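# Transfer 96-well plate from bench spot B1 to nest N1

## Task

Pick up the 96-well plate at bench position B1 and place it into plate nest N1. It must rest level and within the nest's locating features, with its A1 well (the cut-off corner) at the nest corner labelled A1. Dropping it a few millimetres onto N1 is acceptable, but a much higher drop fails. The plate must stay correctly seated on its own, not only because the robot holds it, so release it and move the gripper away at the end.

## Robot and tools

ROBOT. Two five-joint arms, left_arm and right_arm, each ending in a two-finger parallel gripper with a wrist camera (cam_left_wrist and cam_right_wrist, both 896x504 pixels). Joint order per arm: waist (turns about a vertical axis at the base, counterclockwise from above as the angle increases), shoulder, elbow, wrist pitch (these three bend within one vertical plane through the waist axis), and wrist roll (spins the gripper about the finger direction). Because of this layout the fingers can only tilt toward or away from their own base, never sideways out of that plane. Either arm may do the job; the idle one can be parked out of the way. The arms must not collide or push on each other.

FRAME. All printed poses use one scene frame: origin on the tabletop midway between the arms, +z up, +x out over the table, +y toward left_arm. The names left and right do not refer to image sides. Arm bases: left_arm at (-0.057, +0.284, 0) m, right_arm at (+0.052, -0.331, 0) m, each rotated only slightly about z. Printed hand positions can be a little off, worse when reaching far.

GRIPPER. Fingers point along the gripper's +z and close along its y. The reported end_effector_position is the point between the pads when closed, about 2 cm short of the fingertips; closing pushes the tips roughly 10 mm further along +z. Maximum pad gap is 84 mm. Grasp the plate across its narrow width on the body above the base flange; pads pushed down onto a flange can jam and may not come free by opening.

execute_actions. Argument actions is a list holding zero or one item. An empty list just reports the current state. An item with rows and optional steps (1 to 15, default 15) is a motion; each step is 1/30 s, one row per step, and the final row repeats if rows run out. An item with only steps (up to 300) is a wait that sends nothing new. Optional pictures (boolean) toggles camera images in the result. Each row is a single list of 12 numbers covering both arms: left_arm waist, shoulder, elbow, wrist pitch, wrist roll, opening, then the same six for right_arm. Always send all 12 even if one arm stays still. The five joint values are absolute target angles in radians, in the same form as the Joint positions line, not offsets. Ranges: waist -6.283 to 6.283, shoulder -2.059 to 2.094, elbow -3.927 to 0.192, wrist pitch -1.693 to 3.142, wrist roll -6.283 to 6.283. A target more than 0.010 rad beyond a range end (and further out than the current angle) gets the whole call refused; near the end it is clipped and the result may note "joint sent to its limit". Opening is an absolute command from -1 (closed) to +1 (fully open).

MOTION LIMITS. Joint targets move at most 3.14 rad/s with a short ramp-up, and all joints of an arm arrive together. Each step the sent target stays within 0.623 rad of the measured angle, and if targets would shift the hand more than 70 mm from where it is, they are scaled back. So large moves need several calls or waits. The arms keep pursuing the last row while you think or wait, until they settle.

RESULTS. The state line gives per arm the gripper position (m), quaternion wxyz, and linear/angular velocities. Joint positions and Joint velocities list five joints (rad, rad/s) plus pad gap (m; 0.084 fully open). grip_measured is the finger opening expressed on the command scale. "joint command not followed" means a clearance check altered targets on some steps; HELD marks steps where your row was not fully sent. MOTOR HOT warns from 65 °C; at 80 °C an OVER-TEMPERATURE FAULT brakes that arm until cool. A torque fault (contact load reaching a joint's limit: waist and shoulder 46, elbow 27.6, wrist pitch and roll 18.4 N m, held weight included) stops the arm, backs off that joint, pauses 10 s and drops the rest of the call.

HOLDING. To keep the plate, command an opening well below grip_measured; lower squeezes harder (about 24 N per pad max). Closing fast can overshoot. Holding heats motors, so don't linger while gripping.

zoom_image. Arguments camera (cam_left_wrist or cam_right_wrist) and region [x0, y0, x1, y1] in pixels of that camera's last image, origin top-left, at most 504x504. Gives a sharper close-up; no motion.

read_manual. Optional section, only "licences"; returns URDF licence text, no motion.

finished_scene. Argument scene: the current scene number. Irreversible; reports whether the goal holds and loads the next task. Replying without any tool call ends everything.

CAUTIONS. Lower the plate until nearly touching the nest before opening, so it falls only millimetres. Check the A1 cut-off corner orientation before placing. Avoid knocking anything off the table, dropping, slamming or hard pushes. Loose objects may occasionally be nudged by outside disturbances. After release, lift clear and confirm the plate stays seated.

Each tool is called after "Call:" as name(argument=value, ...) on one line, values as JSON.

## Session

Call:
execute_actions(actions=[])

Scene clock: 0.00 s of 8400.00 s.
left_arm: end_effector_position=(+0.2444, +0.0140, +0.3108) grip_measured=+1.00 end_effector_quat_wxyz=(-0.040, +0.808, -0.527, -0.261) end_effector_velocity=(+0.000, -0.000, +0.000) end_effector_angular_velocity=(-0.000, -0.000, +0.000) | right_arm: end_effector_position=(+0.3321, -0.1235, +0.1971) grip_measured=+1.00 end_effector_quat_wxyz=(+0.036, +0.689, +0.620, +0.374) end_effector_velocity=(+0.000, -0.000, -0.000) end_effector_angular_velocity=(-0.000, -0.000, -0.000)
Joint positions: left_arm=[-0.751  0.233 -1.68   1.981  0.426  0.084] | right_arm=[ 0.484 -0.929  0.039  0.121 -0.828  0.084]
Joint velocities: left_arm=[ 0. -0. -0. -0.  0. -0.] | right_arm=[-0.     0.001 -0.    -0.001 -0.     0.   ]
Motor temperatures (°C, as the motors report them): left_arm=[31 31 34 38 37] | right_arm=[28 31 31 36 36]

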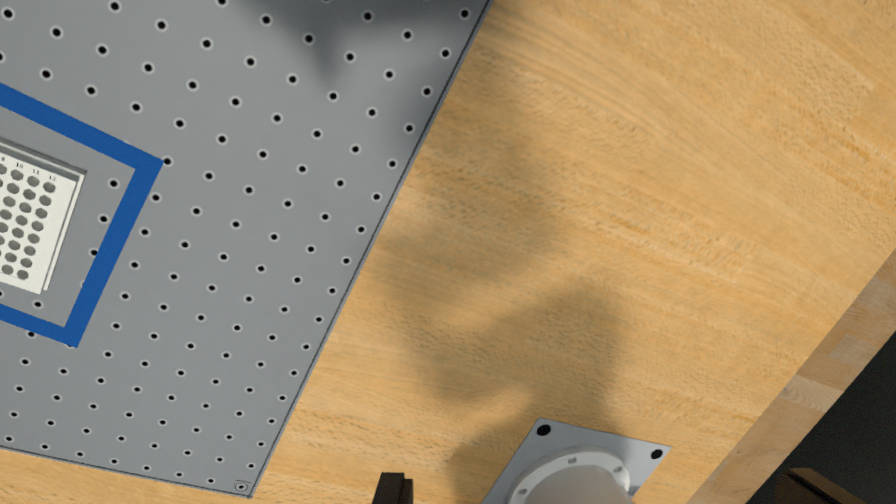

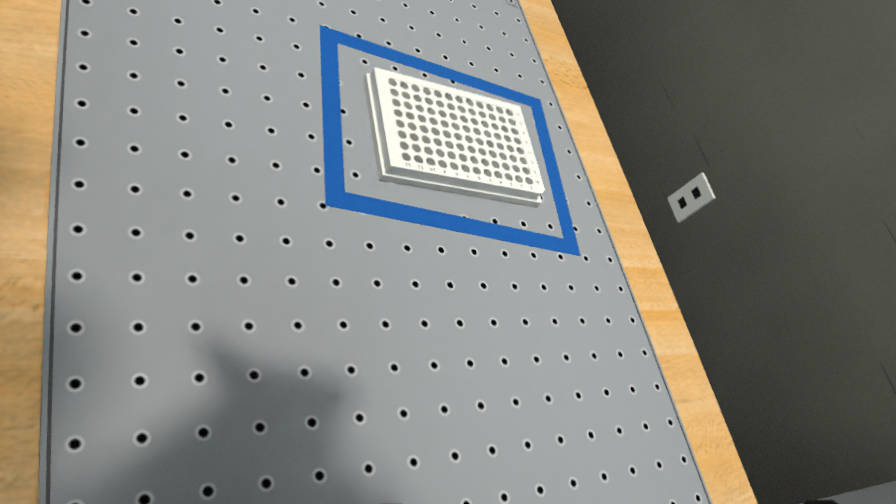

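Call:
execute_actions(actions=[{"rows":[[0,-0.059,-1.57,1.629,0,1,-0.154,-0.059,-1.57,1.629,0,1]],"steps":15}], pictures=false)

Call:
execute_actions(actions=[{"steps":45}])

Scene clock: 10.33 s of 8400.00 s.
left_arm: end_effector_position=(+0.3531, +0.1461, +0.3548) grip_measured=+1.00 end_effector_quat_wxyz=(-0.008, +0.961, -0.252, -0.117) end_effector_velocity=(+0.179, +0.364, +0.110) end_effector_angular_velocity=(-0.091, -0.638, +1.420) | right_arm: end_effector_position=(+0.4382, -0.2507, +0.1803) grip_measured=+1.00 end_effector_quat_wxyz=(+0.005, +0.963, +0.246, +0.107) end_effector_velocity=(+0.207, -0.259, +0.107) end_effector_angular_velocity=(-0.017, +1.192, -1.791)
Joint positions: left_arm=[-0.344  0.07  -1.619  1.784  0.188  0.084] | right_arm=[ 0.052 -0.377 -0.557  0.719 -0.295  0.084]
Joint velocities: left_arm=[ 0.93  -0.347  0.131 -0.417 -0.504 -0.   ] | right_arm=[-0.751  1.172 -1.772  1.769  1.064 -0.   ]
Motor temperatures (°C, as the motors report them): left_arm=[31 32 36 38 37] | right_arm=[28 31 33 36 36]
Steps of this call (steps 1 to 90: nothing new was sent; then 6.83 s passed at rest; steps 91 to 105: all 15 steps of this action). Readings (joint positions):
91: left_arm=[-0.750 0.233 -1.680 1.981 0.426] | right_arm=[0.484 -0.929 0.039 0.122 -0.827]
92: left_arm=[-0.745 0.231 -1.678 1.977 0.420] | right_arm=[0.478 -0.923 0.033 0.129 -0.820]
94: left_arm=[-0.699 0.210 -1.667 1.948 0.386] | right_arm=[0.426 -0.871 -0.019 0.184 -0.766]
98: left_arm=[-0.563 0.151 -1.650 1.882 0.307] | right_arm=[0.266 -0.698 -0.194 0.354 -0.595]
105: the state above

Scene clock: 11.83 s of 8400.00 s.
left_arm: end_effector_position=(+0.3930, +0.2929, +0.4000) grip_measured=+1.00 end_effector_quat_wxyz=(+0.000, +1.000, +0.010, -0.000) end_effector_velocity=(-0.000, -0.000, -0.000) end_effector_angular_velocity=(-0.000, +0.000, +0.000) | right_arm: end_effector_position=(+0.5022, -0.3311, +0.3999) grip_measured=+1.00 end_effector_quat_wxyz=(+0.000, +1.000, +0.000, -0.000) end_effector_velocity=(+0.000, -0.000, +0.000) end_effector_angular_velocity=(+0.000, -0.001, -0.001)
Joint positions: left_arm=[-0.    -0.059 -1.57   1.629  0.     0.084] | right_arm=[-0.154 -0.059 -1.57   1.629 -0.     0.084]
Joint velocities: left_arm=[-0.  0.  0. -0. -0.  0.] | right_arm=[-0.001 -0.    -0.001 -0.    -0.     0.   ]
Motor temperatures (°C, as the motors report them): left_arm=[31 32 36 38 37] | right_arm=[28 31 33 36 36]
Steps of this call (steps 1 to 45: the robot went on to your last target). Readings (joint positions):
1: left_arm=[-0.313 0.058 -1.614 1.770 0.171] | right_arm=[0.028 -0.339 -0.617 0.779 -0.261]
2: left_arm=[-0.282 0.047 -1.610 1.756 0.154] | right_arm=[0.006 -0.306 -0.677 0.839 -0.230]
4: left_arm=[-0.221 0.024 -1.601 1.729 0.121] | right_arm=[-0.029 -0.252 -0.795 0.957 -0.180]
8: left_arm=[-0.098 -0.022 -1.584 1.674 0.054] | right_arm=[-0.073 -0.184 -1.013 1.170 -0.117]
45: the state above
All arms were judged still, so your last target was given up. Only a new action makes them travel on or press farther. Fingers that are still opening or closing keep moving.

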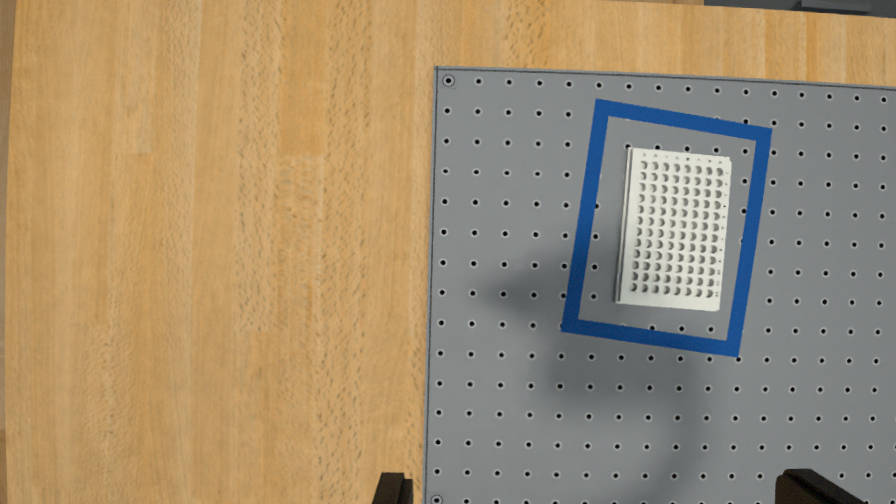

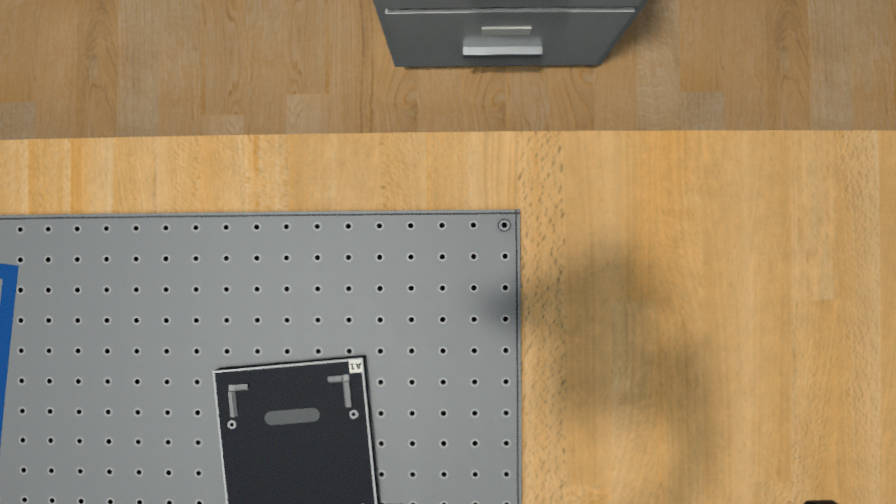

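Call:
execute_actions(actions=[{"rows":[[1.3,-0.5,-0.8,1.3,0,1,0.2607,-0.6112,-0.6539,1.2651,0.4147,1]],"steps":15}], pictures=false)

Call:
execute_actions(actions=[{"steps":50}])

Scene clock: 18.47 s of 8400.00 s.
left_arm: end_effector_position=(+0.3076, +0.4494, +0.3510) grip_measured=+1.00 end_effector_quat_wxyz=(-0.002, +0.977, +0.211, +0.009) end_effector_velocity=(-0.257, +0.318, -0.123) end_effector_angular_velocity=(-0.013, +0.029, +0.988) | right_arm: end_effector_position=(+0.4060, -0.2287, +0.3319) grip_measured=+1.00 end_effector_quat_wxyz=(-0.008, +1.000, +0.000, +0.026) end_effector_velocity=(-0.261, +0.115, -0.297) end_effector_angular_velocity=(-0.035, +0.217, -0.003)
Joint positions: left_arm=[ 0.406 -0.284 -1.195  1.461 -0.     0.084] | right_arm=[ 0.128 -0.434 -1.004  1.383  0.281  0.084]
Joint velocities: left_arm=[ 0.988 -0.379  0.695 -0.283  0.     0.   ] | right_arm=[ 0.497 -0.661  1.319 -0.44   0.501  0.   ]
Motor temperatures (°C, as the motors report them): left_arm=[31 32 37 38 37] | right_arm=[28 31 33 36 36]
Steps of this call (steps 1 to 90: nothing new was sent; then 3.13 s passed at rest; steps 91 to 105: all 15 steps of this action). Readings (joint positions):
91: left_arm=[0.000 -0.059 -1.569 1.629 0.000] | right_arm=[-0.154 -0.059 -1.569 1.628 0.001]
92: left_arm=[0.006 -0.064 -1.563 1.624 0.000] | right_arm=[-0.150 -0.064 -1.563 1.624 0.006]
94: left_arm=[0.052 -0.097 -1.513 1.598 0.000] | right_arm=[-0.117 -0.109 -1.507 1.592 0.042]
98: left_arm=[0.184 -0.181 -1.386 1.538 -0.000] | right_arm=[-0.003 -0.261 -1.327 1.497 0.150]
105: the state above

Scene clock: 20.13 s of 8400.00 s.
left_arm: end_effector_position=(+0.0268, +0.6107, +0.2739) grip_measured=+1.00 end_effector_quat_wxyz=(+0.000, +0.790, +0.613, +0.000) end_effector_velocity=(+0.000, +0.000, +0.000) end_effector_angular_velocity=(+0.000, -0.000, -0.000) | right_arm: end_effector_position=(+0.3327, -0.2077, +0.2500) grip_measured=+1.00 end_effector_quat_wxyz=(+0.000, +1.000, +0.000, +0.000) end_effector_velocity=(-0.000, +0.000, -0.000) end_effector_angular_velocity=(-0.000, +0.001, +0.000)
Joint positions: left_arm=[ 1.3   -0.5   -0.8    1.3    0.     0.084] | right_arm=[ 0.261 -0.611 -0.654  1.265  0.415  0.084]
Joint velocities: left_arm=[-0. -0. -0.  0. -0.  0.] | right_arm=[0.    0.    0.001 0.    0.    0.   ]
Motor temperatures (°C, as the motors report them): left_arm=[31 32 37 38 37] | right_arm=[28 31 34 36 36]
Steps of this call (steps 1 to 45: the robot went on to your last target; steps 46 to 50: nothing new was sent). Readings (joint positions):
1: left_arm=[0.439 -0.297 -1.173 1.452 -0.000] | right_arm=[0.144 -0.456 -0.960 1.368 0.298]
2: left_arm=[0.473 -0.309 -1.151 1.443 -0.000] | right_arm=[0.161 -0.478 -0.916 1.353 0.314]
4: left_arm=[0.541 -0.331 -1.110 1.427 -0.000] | right_arm=[0.194 -0.522 -0.830 1.324 0.347]
8: left_arm=[0.682 -0.368 -1.041 1.398 -0.000] | right_arm=[0.246 -0.591 -0.690 1.280 0.399]
50: the state above
All arms were judged still, so your last target was given up. Only a new action makes them travel on or press farther. Fingers that are still opening or closing keep moving.

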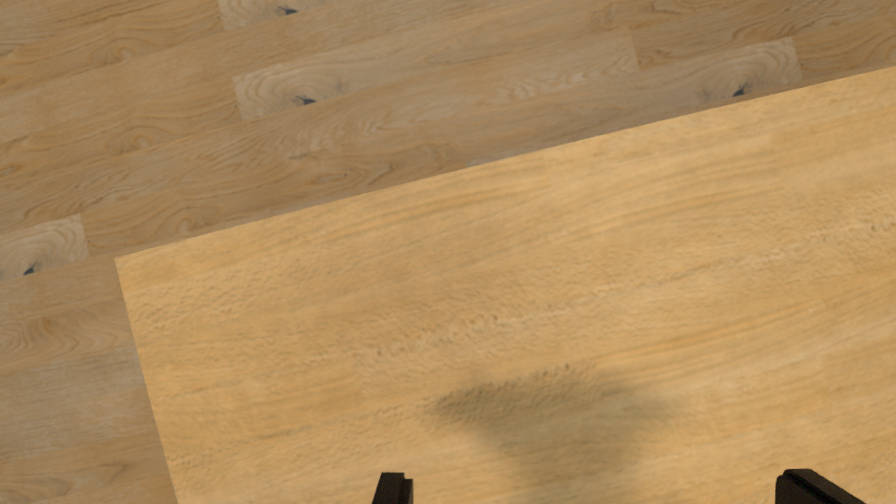

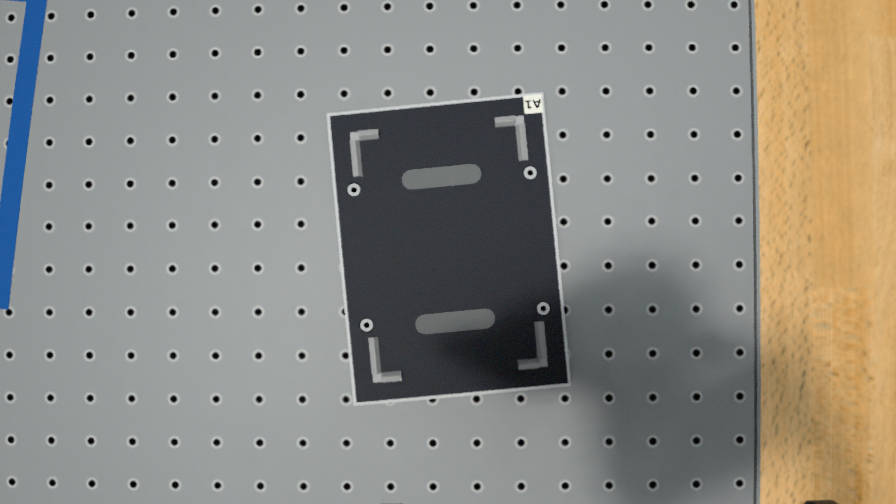

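Call:
execute_actions(actions=[{"rows":[[1.3,-0.5,-0.8,1.3,0,1,0.7321,0.3319,-1.6315,1.2996,0.8861,1]],"steps":15}], pictures=false)

Call:
execute_actions(actions=[{"steps":40}])

Scene clock: 24.80 s of 8400.00 s.
left_arm: end_effector_position=(+0.0268, +0.6107, +0.2739) grip_measured=+1.00 end_effector_quat_wxyz=(+0.000, +0.790, +0.613, +0.000) end_effector_velocity=(+0.000, -0.001, -0.001) end_effector_angular_velocity=(-0.003, +0.001, -0.001) | right_arm: end_effector_position=(+0.3913, -0.0462, +0.2758) grip_measured=+1.00 end_effector_quat_wxyz=(+0.005, +1.000, +0.000, -0.006) end_effector_velocity=(+0.130, +0.389, +0.005) end_effector_angular_velocity=(+0.019, -0.034, -0.004)
Joint positions: left_arm=[ 1.3   -0.5   -0.8    1.3   -0.     0.084] | right_arm=[ 0.545 -0.114 -1.156  1.286  0.698  0.084]
Joint velocities: left_arm=[-0.001 -0.     0.002  0.001 -0.     0.   ] | right_arm=[ 0.484  1.17  -1.244  0.036  0.488  0.   ]
Motor temperatures (°C, as the motors report them): left_arm=[31 32 37 38 37] | right_arm=[28 31 34 36 36]
Steps of this call (steps 1 to 90: nothing new was sent; then 1.17 s passed at rest; steps 91 to 105: all 15 steps of this action). Readings (joint positions):
91: left_arm=[1.300 -0.500 -0.800 1.300 -0.000] | right_arm=[0.261 -0.611 -0.654 1.265 0.415]
92: left_arm=[1.300 -0.500 -0.800 1.300 -0.000] | right_arm=[0.266 -0.605 -0.660 1.266 0.421]
94: left_arm=[1.300 -0.500 -0.800 1.300 0.000] | right_arm=[0.304 -0.554 -0.712 1.270 0.461]
98: left_arm=[1.300 -0.500 -0.800 1.300 0.000] | right_arm=[0.413 -0.394 -0.873 1.276 0.567]
105: the state above

Scene clock: 26.13 s of 8400.00 s.
left_arm: end_effector_position=(+0.0268, +0.6107, +0.2739) grip_measured=+1.00 end_effector_quat_wxyz=(+0.000, +0.790, +0.613, +0.000) end_effector_velocity=(-0.001, +0.000, -0.000) end_effector_angular_velocity=(-0.000, +0.000, +0.002) | right_arm: end_effector_position=(+0.4126, +0.1104, +0.2500) grip_measured=+1.00 end_effector_quat_wxyz=(-0.000, +1.000, +0.000, +0.000) end_effector_velocity=(+0.000, +0.000, +0.001) end_effector_angular_velocity=(+0.001, -0.001, +0.000)
Joint positions: left_arm=[ 1.3   -0.5   -0.8    1.3   -0.     0.084] | right_arm=[ 0.732  0.332 -1.631  1.3    0.886  0.084]
Joint velocities: left_arm=[ 0.002  0.     0.001 -0.001  0.    -0.   ] | right_arm=[ 0.    -0.001 -0.    -0.001 -0.    -0.   ]
Motor temperatures (°C, as the motors report them): left_arm=[31 32 37 38 37] | right_arm=[28 32 34 36 36]
Steps of this call (steps 1 to 30: the robot went on to your last target; steps 31 to 40: nothing new was sent). Readings (joint positions):
1: left_arm=[1.300 -0.500 -0.800 1.300 0.000] | right_arm=[0.561 -0.075 -1.198 1.287 0.715]
2: left_arm=[1.300 -0.500 -0.800 1.300 0.000] | right_arm=[0.577 -0.037 -1.239 1.288 0.731]
4: left_arm=[1.300 -0.500 -0.800 1.300 0.000] | right_arm=[0.609 0.040 -1.321 1.290 0.763]
8: left_arm=[1.300 -0.500 -0.800 1.300 -0.000] | right_arm=[0.673 0.192 -1.483 1.295 0.827]
40: the state above
All arms were judged still, so your last target was given up. Only a new action makes them travel on or press farther. Fingers that are still opening or closing keep moving.

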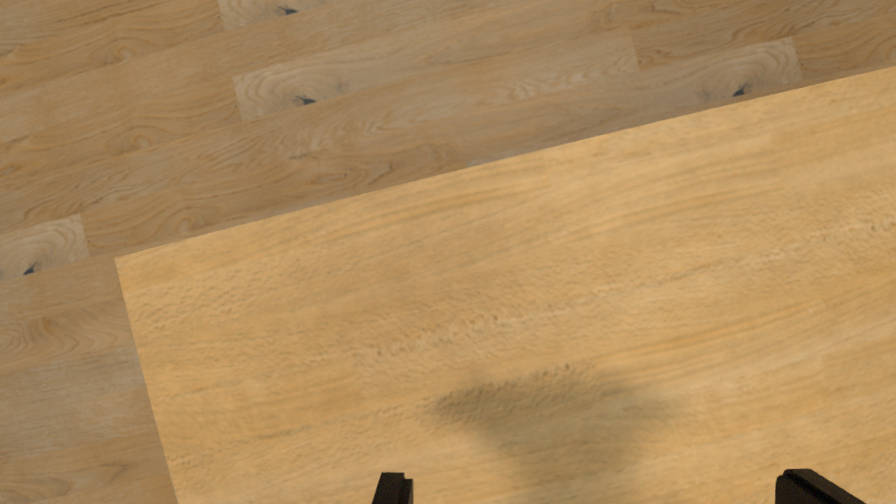

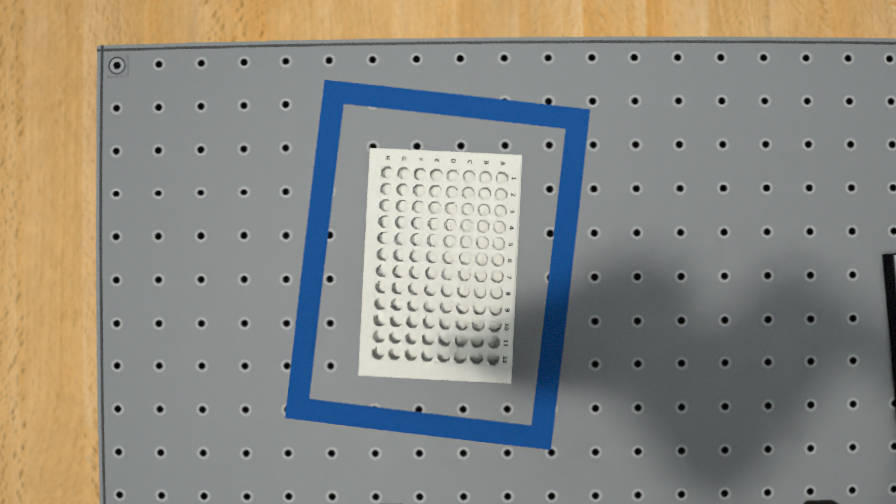

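Call:
execute_actions(actions=[{"rows":[[1.3,-0.5,-0.8,1.3,0,1,0.6951,0.7391,-1.7394,1.0003,0.8971,1]],"steps":15}], pictures=false)

Call:
execute_actions(actions=[{"steps":30}])

Scene clock: 32.33 s of 8400.00 s.
left_arm: end_effector_position=(+0.0268, +0.6107, +0.2739) grip_measured=+1.00 end_effector_quat_wxyz=(+0.000, +0.790, +0.613, +0.000) end_effector_velocity=(-0.000, +0.000, +0.000) end_effector_angular_velocity=(+0.000, -0.000, +0.001) | right_arm: end_effector_position=(+0.4685, +0.1444, +0.0818) grip_measured=+1.00 end_effector_quat_wxyz=(+0.003, +1.000, -0.022, -0.003) end_effector_velocity=(+0.027, -0.014, -0.274) end_effector_angular_velocity=(-0.101, +0.088, -0.058)
Joint positions: left_arm=[ 1.3   -0.5   -0.8    1.3   -0.     0.084] | right_arm=[ 0.698  0.71  -1.728  1.026  0.896  0.084]
Joint velocities: left_arm=[ 0.001 -0.    -0.     0.     0.    -0.   ] | right_arm=[-0.046  0.509 -0.062 -0.313  0.012 -0.   ]
Motor temperatures (°C, as the motors report them): left_arm=[31 32 38 38 37] | right_arm=[28 32 34 36 36]
Steps of this call (steps 1 to 90: nothing new was sent; then 2.70 s passed at rest; steps 91 to 105: all 15 steps of this action). Readings (joint positions):
91: left_arm=[1.300 -0.500 -0.800 1.300 -0.000] | right_arm=[0.732 0.332 -1.632 1.299 0.886]
92: left_arm=[1.300 -0.500 -0.800 1.300 -0.000] | right_arm=[0.732 0.337 -1.634 1.294 0.886]
94: left_arm=[1.300 -0.500 -0.800 1.300 -0.000] | right_arm=[0.728 0.380 -1.653 1.256 0.888]
98: left_arm=[1.300 -0.500 -0.800 1.300 0.000] | right_arm=[0.716 0.513 -1.677 1.168 0.891]
105: the state above

Scene clock: 33.33 s of 8400.00 s.
left_arm: end_effector_position=(+0.0268, +0.6107, +0.2739) grip_measured=+1.00 end_effector_quat_wxyz=(+0.000, +0.790, +0.613, +0.000) end_effector_velocity=(+0.000, -0.000, -0.001) end_effector_angular_velocity=(-0.002, +0.000, -0.001) | right_arm: end_effector_position=(+0.4732, +0.1473, +0.0700) grip_measured=+1.00 end_effector_quat_wxyz=(-0.000, +1.000, -0.024, +0.000) end_effector_velocity=(+0.000, +0.000, +0.000) end_effector_angular_velocity=(+0.000, -0.000, -0.000)
Joint positions: left_arm=[ 1.3   -0.5   -0.8    1.3   -0.     0.084] | right_arm=[ 0.695  0.739 -1.739  1.     0.897  0.084]
Joint velocities: left_arm=[-0.001 -0.     0.001  0.001  0.    -0.   ] | right_arm=[ 0.  0. -0. -0.  0. -0.]
Motor temperatures (°C, as the motors report them): left_arm=[31 32 38 38 37] | right_arm=[28 32 34 36 36]
Steps of this call (steps 1 to 30: the robot went on to your last target). Readings (joint positions):
1: left_arm=[1.300 -0.500 -0.800 1.300 -0.000] | right_arm=[0.696 0.723 -1.729 1.017 0.897]
2: left_arm=[1.300 -0.500 -0.800 1.300 0.000] | right_arm=[0.696 0.731 -1.731 1.012 0.897]
4: left_arm=[1.300 -0.500 -0.800 1.300 -0.000] | right_arm=[0.696 0.735 -1.737 1.005 0.897]
8: left_arm=[1.300 -0.500 -0.800 1.300 -0.000] | right_arm=[0.695 0.735 -1.741 1.001 0.897]
30: the state above
All arms were judged still, so your last target was given up. Only a new action makes them travel on or press farther. Fingers that are still opening or closing keep moving.

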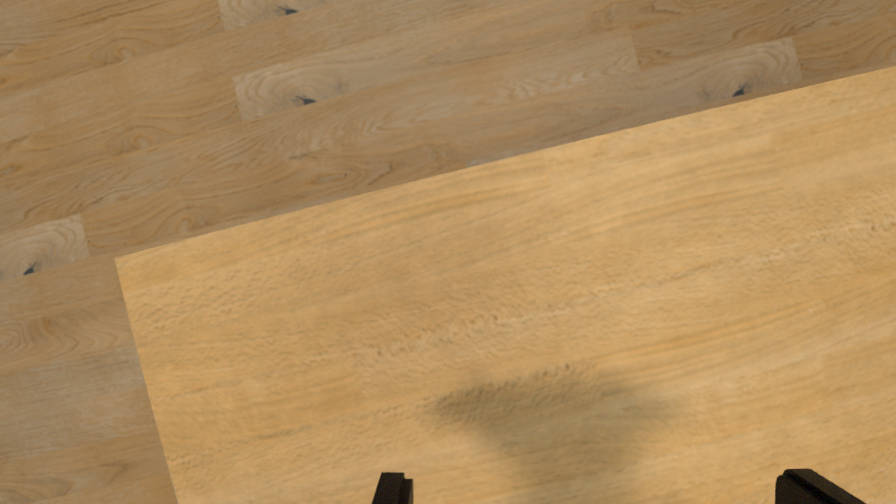

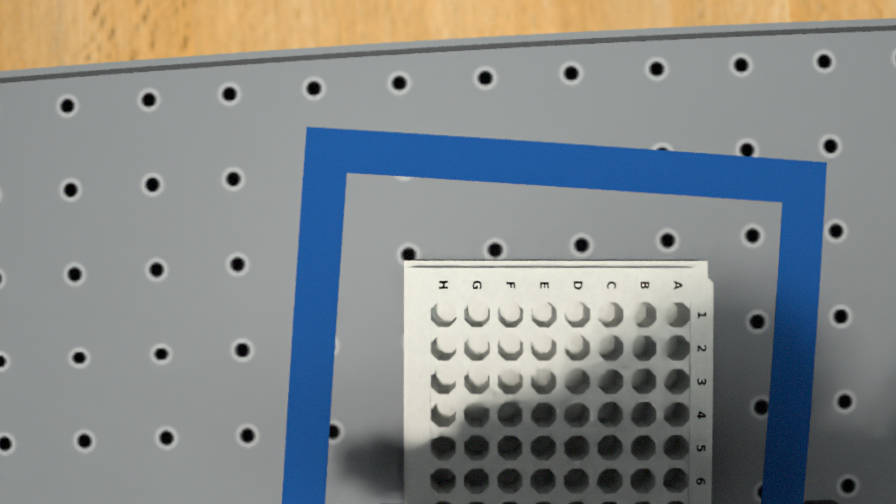

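Call:
zoom_image(camera="cam_right_wrist", region=[360,240,864,504])

Region (360, 240, 864, 504) of cam_right_wrist's 896x504 image, scaled by 1.000; it fills the top 264 rows of this view, and the rest is white.

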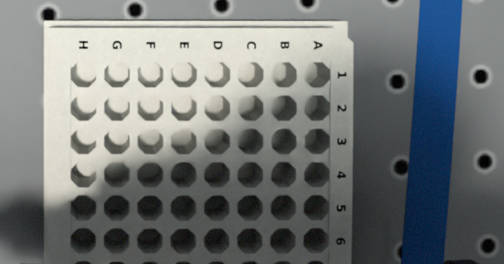

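Call:
execute_actions(actions=[{"rows":[[1.3,-0.5,-0.8,1.3,0,1,0.6966,0.7926,-1.7428,0.9502,0.8986,1]],"steps":15}], pictures=false)

Call:
execute_actions(actions=[{"steps":20}])

Scene clock: 42.87 s of 8400.00 s.
left_arm: end_effector_position=(+0.0268, +0.6107, +0.2739) grip_measured=+1.00 end_effector_quat_wxyz=(+0.000, +0.790, +0.613, +0.000) end_effector_velocity=(+0.000, +0.000, +0.000) end_effector_angular_velocity=(+0.001, -0.000, -0.000) | right_arm: end_effector_position=(+0.4745, +0.1502, +0.0420) grip_measured=+1.00 end_effector_quat_wxyz=(-0.001, +1.000, -0.024, +0.001) end_effector_velocity=(-0.004, -0.005, -0.011) end_effector_angular_velocity=(-0.016, +0.014, -0.000)
Joint positions: left_arm=[ 1.3   -0.5   -0.8    1.3    0.     0.084] | right_arm=[ 0.697  0.791 -1.744  0.95   0.899  0.084]
Joint velocities: left_arm=[-0.     0.    -0.001 -0.    -0.    -0.   ] | right_arm=[-0.     0.011  0.01   0.001  0.    -0.   ]
Motor temperatures (°C, as the motors report them): left_arm=[31 32 38 39 37] | right_arm=[28 32 35 36 36]
Steps of this call (steps 1 to 90: nothing new was sent; then 6.03 s passed at rest; steps 91 to 105: all 15 steps of this action). Readings (joint positions):
91: left_arm=[1.300 -0.500 -0.800 1.300 -0.000] | right_arm=[0.695 0.740 -1.739 1.000 0.897]
92: left_arm=[1.300 -0.500 -0.800 1.300 0.000] | right_arm=[0.695 0.744 -1.741 0.993 0.897]
94: left_arm=[1.300 -0.500 -0.800 1.300 -0.000] | right_arm=[0.696 0.767 -1.745 0.971 0.898]
98: left_arm=[1.300 -0.500 -0.800 1.300 -0.000] | right_arm=[0.697 0.793 -1.739 0.955 0.898]
105: the state above

Scene clock: 43.53 s of 8400.00 s.
left_arm: end_effector_position=(+0.0268, +0.6107, +0.2739) grip_measured=+1.00 end_effector_quat_wxyz=(+0.000, +0.790, +0.613, +0.000) end_effector_velocity=(+0.000, -0.000, -0.000) end_effector_angular_velocity=(-0.000, +0.000, -0.000) | right_arm: end_effector_position=(+0.4741, +0.1499, +0.0410) grip_measured=+1.00 end_effector_quat_wxyz=(-0.000, +1.000, -0.024, +0.000) end_effector_velocity=(-0.000, -0.000, -0.000) end_effector_angular_velocity=(-0.000, +0.000, -0.000)
Joint positions: left_arm=[ 1.3   -0.5   -0.8    1.3    0.     0.084] | right_arm=[ 0.697  0.793 -1.743  0.95   0.899  0.084]
Joint velocities: left_arm=[-0. -0.  0.  0.  0. -0.] | right_arm=[-0.     0.001 -0.    -0.     0.     0.   ]
Motor temperatures (°C, as the motors report them): left_arm=[31 32 38 39 37] | right_arm=[28 32 35 36 36]
Steps of this call (steps 1 to 15: the robot went on to your last target; steps 16 to 20: nothing new was sent). Readings (joint positions):
1: left_arm=[1.300 -0.500 -0.800 1.300 -0.000] | right_arm=[0.697 0.792 -1.743 0.950 0.899]
2: left_arm=[1.300 -0.500 -0.800 1.300 -0.000] | right_arm=[0.697 0.792 -1.743 0.950 0.899]
4: left_arm=[1.300 -0.500 -0.800 1.300 -0.000] | right_arm=[0.697 0.792 -1.743 0.950 0.899]
8: left_arm=[1.300 -0.500 -0.800 1.300 0.000] | right_arm=[0.697 0.792 -1.743 0.950 0.899]
20: the state above
All arms were judged still, so your last target was given up. Only a new action makes them travel on or press farther. Fingers that are still opening or closing keep moving.

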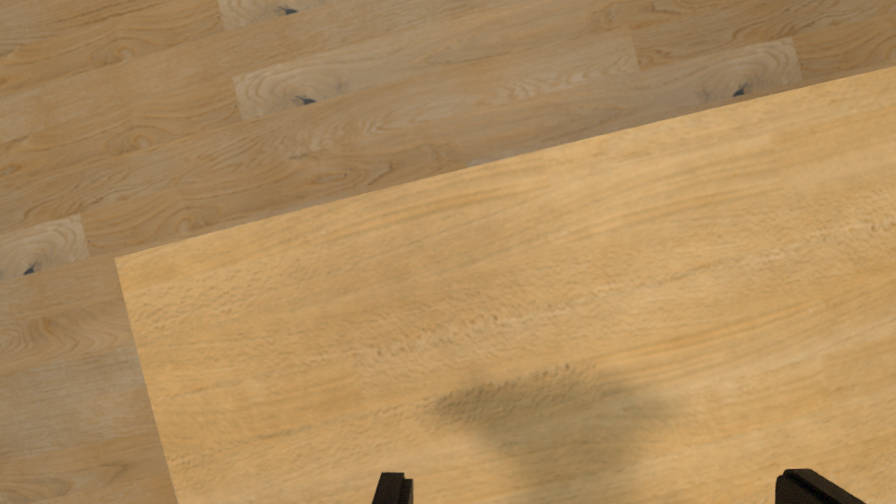

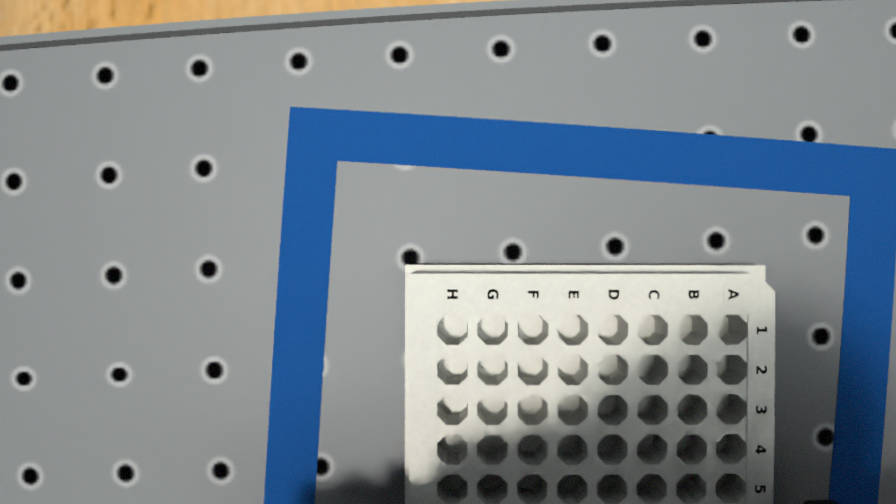

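Call:
zoom_image(camera="cam_right_wrist", region=[740,440,860,504])

Call:
zoom_image(camera="cam_right_wrist", region=[350,440,470,504])

Region (740, 440, 860, 504) of cam_right_wrist's 896x504 image, scaled by 4.200, with more detail than that image has; it fills the top 269 rows of this view, and the rest is white.

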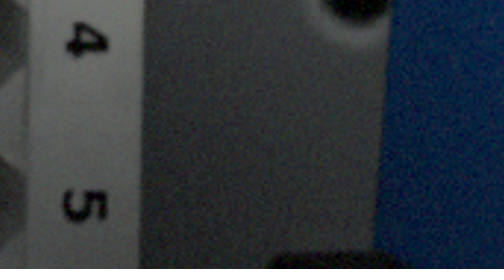

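Region (350, 440, 470, 504) of cam_right_wrist's 896x504 image, scaled by 4.200, with more detail than that image has; it fills the top 269 rows of this view, and the rest is white.

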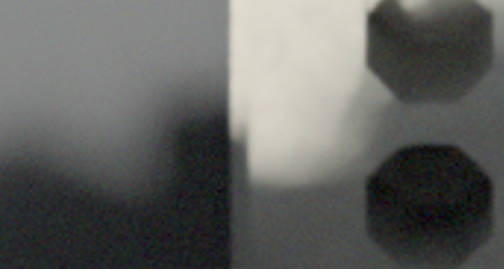

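Call:
execute_actions(actions=[{"rows":[[1.3,-0.5,-0.8,1.3,0,1,0.6984,0.7975,-1.7513,0.9538,0.9004,1]],"steps":15}], pictures=false)

Call:
execute_actions(actions=[{"rows":[[1.3,-0.5,-0.8,1.3,0,1,0.6984,0.8,-1.751,0.951,0.9004,1],[1.3,-0.5,-0.8,1.3,0,1,0.6984,0.802,-1.7507,0.9487,0.9004,1],[1.3,-0.5,-0.8,1.3,0,1,0.6984,0.804,-1.7504,0.9464,0.9004,1],[1.3,-0.5,-0.8,1.3,0,1,0.6984,0.806,-1.7502,0.9442,0.9004,1],[1.3,-0.5,-0.8,1.3,0,1,0.6984,0.808,-1.7499,0.9419,0.9004,1],[1.3,-0.5,-0.8,1.3,0,1,0.6984,0.810,-1.7496,0.9396,0.9004,1],[1.3,-0.5,-0.8,1.3,0,1,0.6984,0.812,-1.7494,0.9374,0.9004,1]],"steps":15}], pictures=false)

Call:
execute_actions(actions=[{"steps":15}])

Scene clock: 57.93 s of 8400.00 s.
left_arm: end_effector_position=(+0.0268, +0.6107, +0.2739) grip_measured=+1.00 end_effector_quat_wxyz=(+0.000, +0.790, +0.613, +0.000) end_effector_velocity=(+0.000, -0.000, -0.000) end_effector_angular_velocity=(+0.000, -0.000, -0.001) | right_arm: end_effector_position=(+0.4741, +0.1516, +0.0410) grip_measured=+1.00 end_effector_quat_wxyz=(-0.000, +1.000, -0.024, +0.000) end_effector_velocity=(-0.000, +0.000, +0.000) end_effector_angular_velocity=(+0.001, -0.001, +0.000)
Joint positions: left_arm=[ 1.3   -0.5   -0.8    1.3    0.     0.084] | right_arm=[ 0.698  0.797 -1.751  0.954  0.9    0.084]
Joint velocities: left_arm=[-0.001 -0.     0.    -0.001  0.     0.   ] | right_arm=[ 0.    -0.     0.    -0.001  0.     0.   ]
Motor temperatures (°C, as the motors report them): left_arm=[31 32 39 39 37] | right_arm=[28 33 35 36 36]
Steps of this call (steps 1 to 90: nothing new was sent; then 10.90 s passed at rest; steps 91 to 105: all 15 steps of this action). Readings (joint positions):
91: left_arm=[1.300 -0.500 -0.800 1.300 0.000] | right_arm=[0.697 0.793 -1.743 0.950 0.899]
92: left_arm=[1.300 -0.500 -0.800 1.300 -0.000] | right_arm=[0.697 0.794 -1.745 0.951 0.899]
94: left_arm=[1.300 -0.500 -0.800 1.300 -0.000] | right_arm=[0.698 0.796 -1.748 0.952 0.900]
98: left_arm=[1.300 -0.500 -0.800 1.300 -0.000] | right_arm=[0.698 0.797 -1.751 0.954 0.900]
105: the state above

Scene clock: 58.43 s of 8400.00 s.
left_arm: end_effector_position=(+0.0268, +0.6107, +0.2739) grip_measured=+1.00 end_effector_quat_wxyz=(+0.000, +0.790, +0.613, +0.000) end_effector_velocity=(-0.000, -0.000, -0.000) end_effector_angular_velocity=(-0.001, +0.000, +0.001) | right_arm: end_effector_position=(+0.4742, +0.1517, +0.0324) grip_measured=+1.00 end_effector_quat_wxyz=(-0.000, +1.000, -0.024, +0.000) end_effector_velocity=(+0.002, +0.003, +0.004) end_effector_angular_velocity=(+0.009, -0.008, +0.000)
Joint positions: left_arm=[ 1.3   -0.5   -0.8    1.3    0.     0.084] | right_arm=[ 0.698  0.812 -1.75   0.938  0.9    0.084]
Joint velocities: left_arm=[ 0.001  0.     0.     0.001 -0.     0.   ] | right_arm=[ 0.    -0.003 -0.004 -0.005 -0.     0.   ]
Motor temperatures (°C, as the motors report them): left_arm=[31 32 39 39 37] | right_arm=[28 33 35 36 36]
Steps of this call (steps 1 to 15: all 15 steps of this action). Readings (joint positions):
1: left_arm=[1.300 -0.500 -0.800 1.300 0.000] | right_arm=[0.698 0.798 -1.751 0.954 0.900]
2: left_arm=[1.300 -0.500 -0.800 1.300 -0.000] | right_arm=[0.698 0.798 -1.751 0.953 0.900]
4: left_arm=[1.300 -0.500 -0.800 1.300 0.000] | right_arm=[0.698 0.800 -1.751 0.950 0.900]
8: left_arm=[1.300 -0.500 -0.800 1.300 -0.000] | right_arm=[0.698 0.808 -1.750 0.942 0.900]
15: the state above

Scene clock: 58.93 s of 8400.00 s.
left_arm: end_effector_position=(+0.0268, +0.6107, +0.2739) grip_measured=+1.00 end_effector_quat_wxyz=(+0.000, +0.790, +0.613, +0.000) end_effector_velocity=(+0.000, -0.000, -0.000) end_effector_angular_velocity=(-0.001, +0.000, -0.000) | right_arm: end_effector_position=(+0.4741, +0.1516, +0.0322) grip_measured=+1.00 end_effector_quat_wxyz=(-0.000, +1.000, -0.024, +0.000) end_effector_velocity=(-0.000, -0.000, -0.001) end_effector_angular_velocity=(-0.001, +0.001, -0.000)
Joint positions: left_arm=[ 1.3   -0.5   -0.8    1.3    0.     0.084] | right_arm=[ 0.698  0.812 -1.749  0.937  0.9    0.084]
Joint velocities: left_arm=[-0.001  0.     0.     0.    -0.    -0.   ] | right_arm=[-0.     0.001 -0.     0.    -0.     0.   ]
Motor temperatures (°C, as the motors report them): left_arm=[31 32 39 39 37] | right_arm=[28 33 35 37 36]
Steps of this call (steps 1 to 15: the robot went on to your last target). Readings (joint positions):
1: left_arm=[1.300 -0.500 -0.800 1.300 0.000] | right_arm=[0.698 0.812 -1.750 0.938 0.900]
2: left_arm=[1.300 -0.500 -0.800 1.300 -0.000] | right_arm=[0.698 0.812 -1.750 0.937 0.900]
4: left_arm=[1.300 -0.500 -0.800 1.300 0.000] | right_arm=[0.698 0.812 -1.750 0.937 0.900]
8: left_arm=[1.300 -0.500 -0.800 1.300 -0.000] | right_arm=[0.698 0.812 -1.749 0.937 0.900]
15: the state above
All arms were judged still, so your last target was given up. Only a new action makes them travel on or press farther. Fingers that are still opening or closing keep moving.

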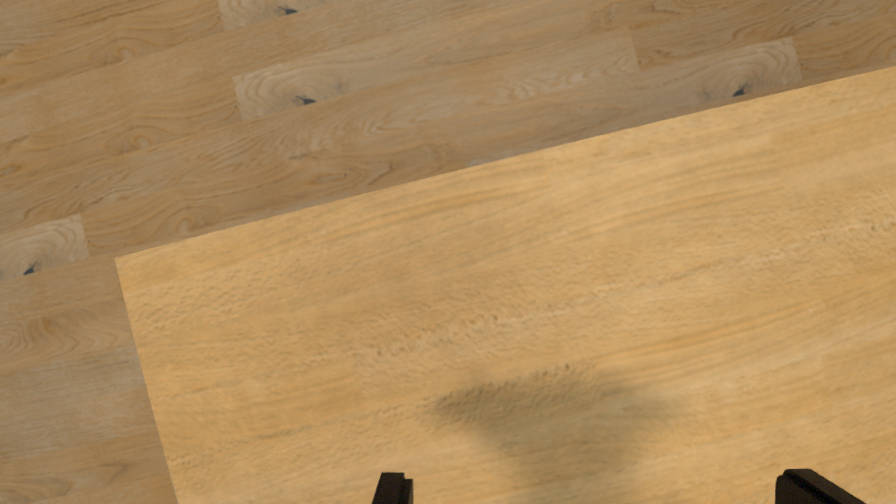

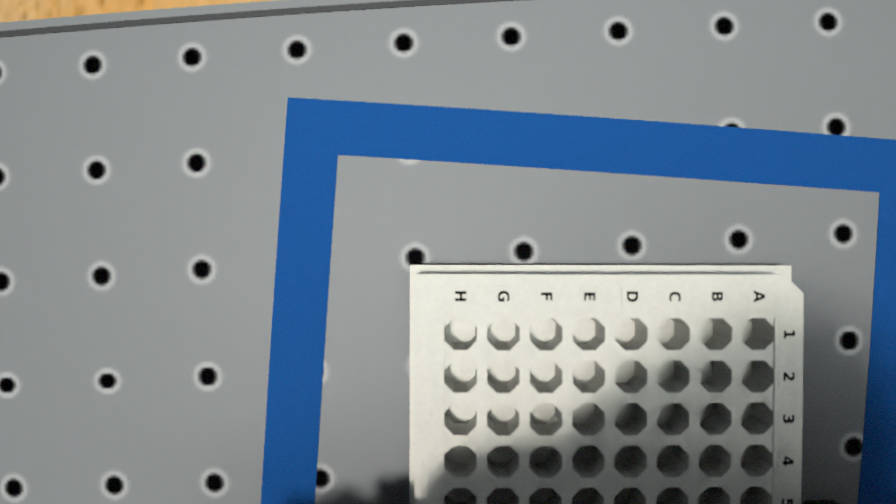

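Call:
execute_actions(actions=[{"rows":[[1.3,-0.5,-0.8,1.3,0,1,0.6984,0.814,-1.7491,0.9351,0.9004,1],[1.3,-0.5,-0.8,1.3,0,1,0.6984,0.816,-1.7488,0.9328,0.9004,1],[1.3,-0.5,-0.8,1.3,0,1,0.6984,0.818,-1.7485,0.9305,0.9004,1]],"steps":15}])

Call:
execute_actions(actions=[{"rows":[[1.3,-0.5,-0.8,1.3,0,1,0.6984,0.818,-1.7485,0.9305,0.9004,0.95],[1.3,-0.5,-0.8,1.3,0,1,0.6984,0.818,-1.7485,0.9305,0.9004,0.9],[1.3,-0.5,-0.8,1.3,0,1,0.6984,0.818,-1.7485,0.9305,0.9004,0.85],[1.3,-0.5,-0.8,1.3,0,1,0.6984,0.818,-1.7485,0.9305,0.9004,0.8],[1.3,-0.5,-0.8,1.3,0,1,0.6984,0.818,-1.7485,0.9305,0.9004,0.7],[1.3,-0.5,-0.8,1.3,0,1,0.6984,0.818,-1.7485,0.9305,0.9004,0.6],[1.3,-0.5,-0.8,1.3,0,1,0.6984,0.818,-1.7485,0.9305,0.9004,0.5],[1.3,-0.5,-0.8,1.3,0,1,0.6984,0.818,-1.7485,0.9305,0.9004,0.4],[1.3,-0.5,-0.8,1.3,0,1,0.6984,0.818,-1.7485,0.9305,0.9004,0.3]],"steps":15}])

Scene clock: 65.03 s of 8400.00 s.
left_arm: end_effector_position=(+0.0268, +0.6107, +0.2739) grip_measured=+1.00 end_effector_quat_wxyz=(+0.000, +0.790, +0.613, +0.000) end_effector_velocity=(+0.000, -0.000, -0.000) end_effector_angular_velocity=(-0.000, +0.000, -0.001) | right_arm: end_effector_position=(+0.4741, +0.1516, +0.0286) grip_measured=+1.00 end_effector_quat_wxyz=(-0.000, +1.000, -0.024, +0.000) end_effector_velocity=(-0.000, +0.000, -0.001) end_effector_angular_velocity=(-0.000, +0.000, -0.000)
Joint positions: left_arm=[ 1.3   -0.5   -0.8    1.3    0.     0.084] | right_arm=[ 0.698  0.818 -1.749  0.931  0.9    0.084]
Joint velocities: left_arm=[-0.002  0.     0.     0.    -0.     0.   ] | right_arm=[ 0.     0.001 -0.    -0.     0.     0.   ]
Motor temperatures (°C, as the motors report them): left_arm=[31 32 39 39 37] | right_arm=[28 33 35 37 36]
Steps of this call (steps 1 to 90: nothing new was sent; then 2.60 s passed at rest; steps 91 to 105: all 15 steps of this action). Readings (joint positions):
91: left_arm=[1.300 -0.500 -0.800 1.300 0.000] | right_arm=[0.698 0.812 -1.749 0.937 0.900]
92: left_arm=[1.300 -0.500 -0.800 1.300 0.000] | right_arm=[0.698 0.812 -1.749 0.937 0.900]
94: left_arm=[1.300 -0.500 -0.800 1.300 0.000] | right_arm=[0.698 0.814 -1.749 0.934 0.900]
98: left_arm=[1.300 -0.500 -0.800 1.300 0.000] | right_arm=[0.698 0.818 -1.748 0.931 0.900]
105: the state above

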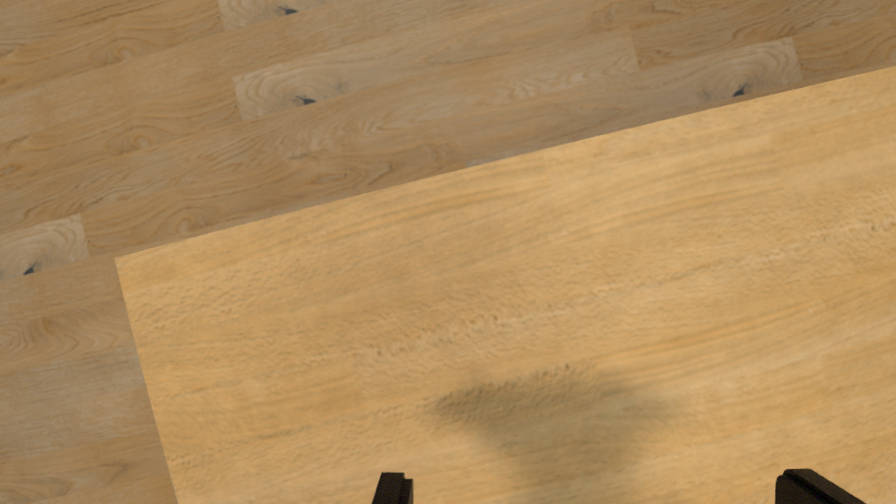

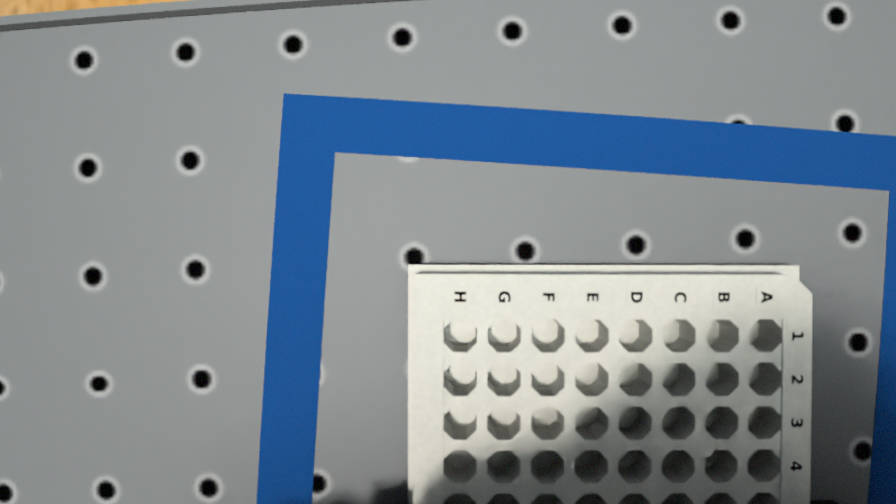

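Scene clock: 65.53 s of 8400.00 s.
left_arm: end_effector_position=(+0.0268, +0.6107, +0.2739) grip_measured=+1.00 end_effector_quat_wxyz=(+0.000, +0.790, +0.613, +0.000) end_effector_velocity=(-0.001, +0.000, +0.000) end_effector_angular_velocity=(+0.001, -0.000, +0.002) | right_arm: end_effector_position=(+0.4743, +0.1519, +0.0290) grip_measured=+0.94 end_effector_quat_wxyz=(-0.000, +1.000, -0.024, +0.000) end_effector_velocity=(-0.000, +0.000, +0.000) end_effector_angular_velocity=(+0.000, -0.000, +0.000)
Joint positions: left_arm=[ 1.3   -0.5   -0.8    1.3   -0.     0.084] | right_arm=[ 0.698  0.818 -1.749  0.93   0.9    0.082]
Joint velocities: left_arm=[ 0.002 -0.    -0.001  0.    -0.    -0.   ] | right_arm=[ 0.    -0.001  0.001 -0.001 -0.     0.   ]
Motor temperatures (°C, as the motors report them): left_arm=[31 32 39 39 37] | right_arm=[28 33 35 37 36]
Steps of this call (steps 1 to 15: all 15 steps of this action). Readings (joint positions):
1: left_arm=[1.300 -0.500 -0.800 1.300 0.000] | right_arm=[0.698 0.818 -1.749 0.930 0.900]
2: left_arm=[1.300 -0.500 -0.800 1.300 -0.000] | right_arm=[0.699 0.818 -1.749 0.930 0.900]
4: left_arm=[1.300 -0.500 -0.800 1.300 -0.000] | right_arm=[0.698 0.817 -1.749 0.930 0.900]
8: left_arm=[1.300 -0.500 -0.800 1.300 -0.000] | right_arm=[0.698 0.817 -1.749 0.930 0.900]
15: the state above

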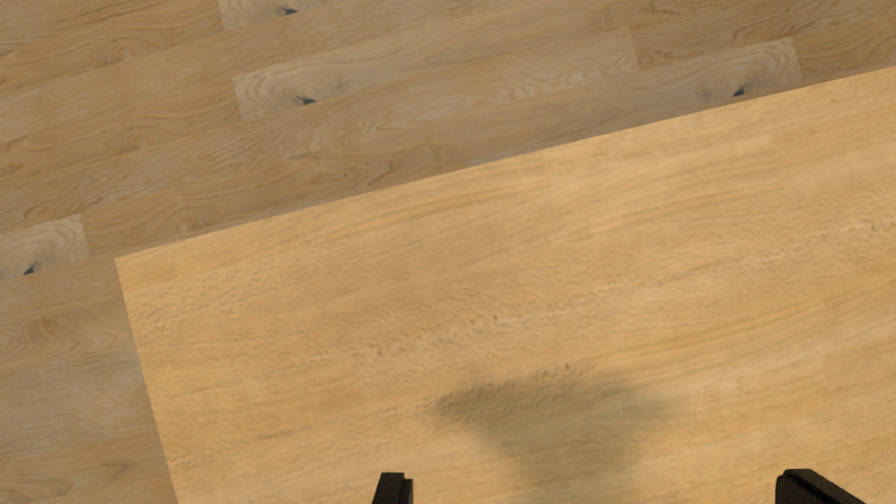

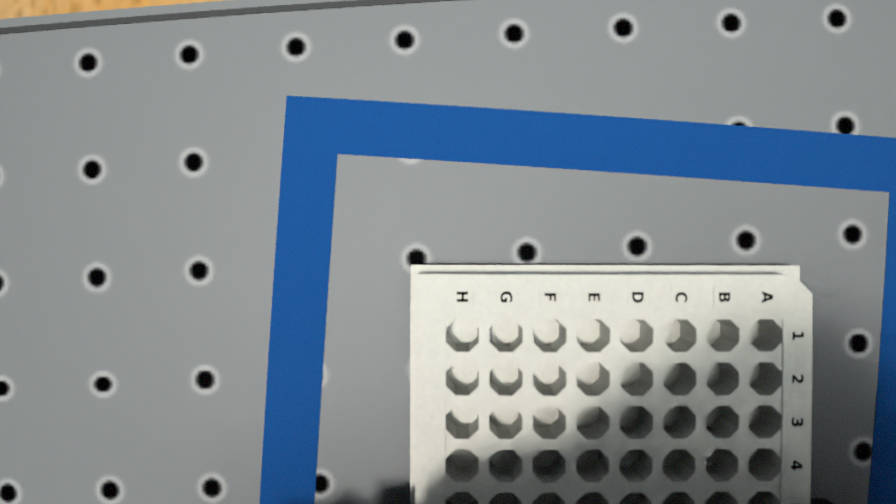

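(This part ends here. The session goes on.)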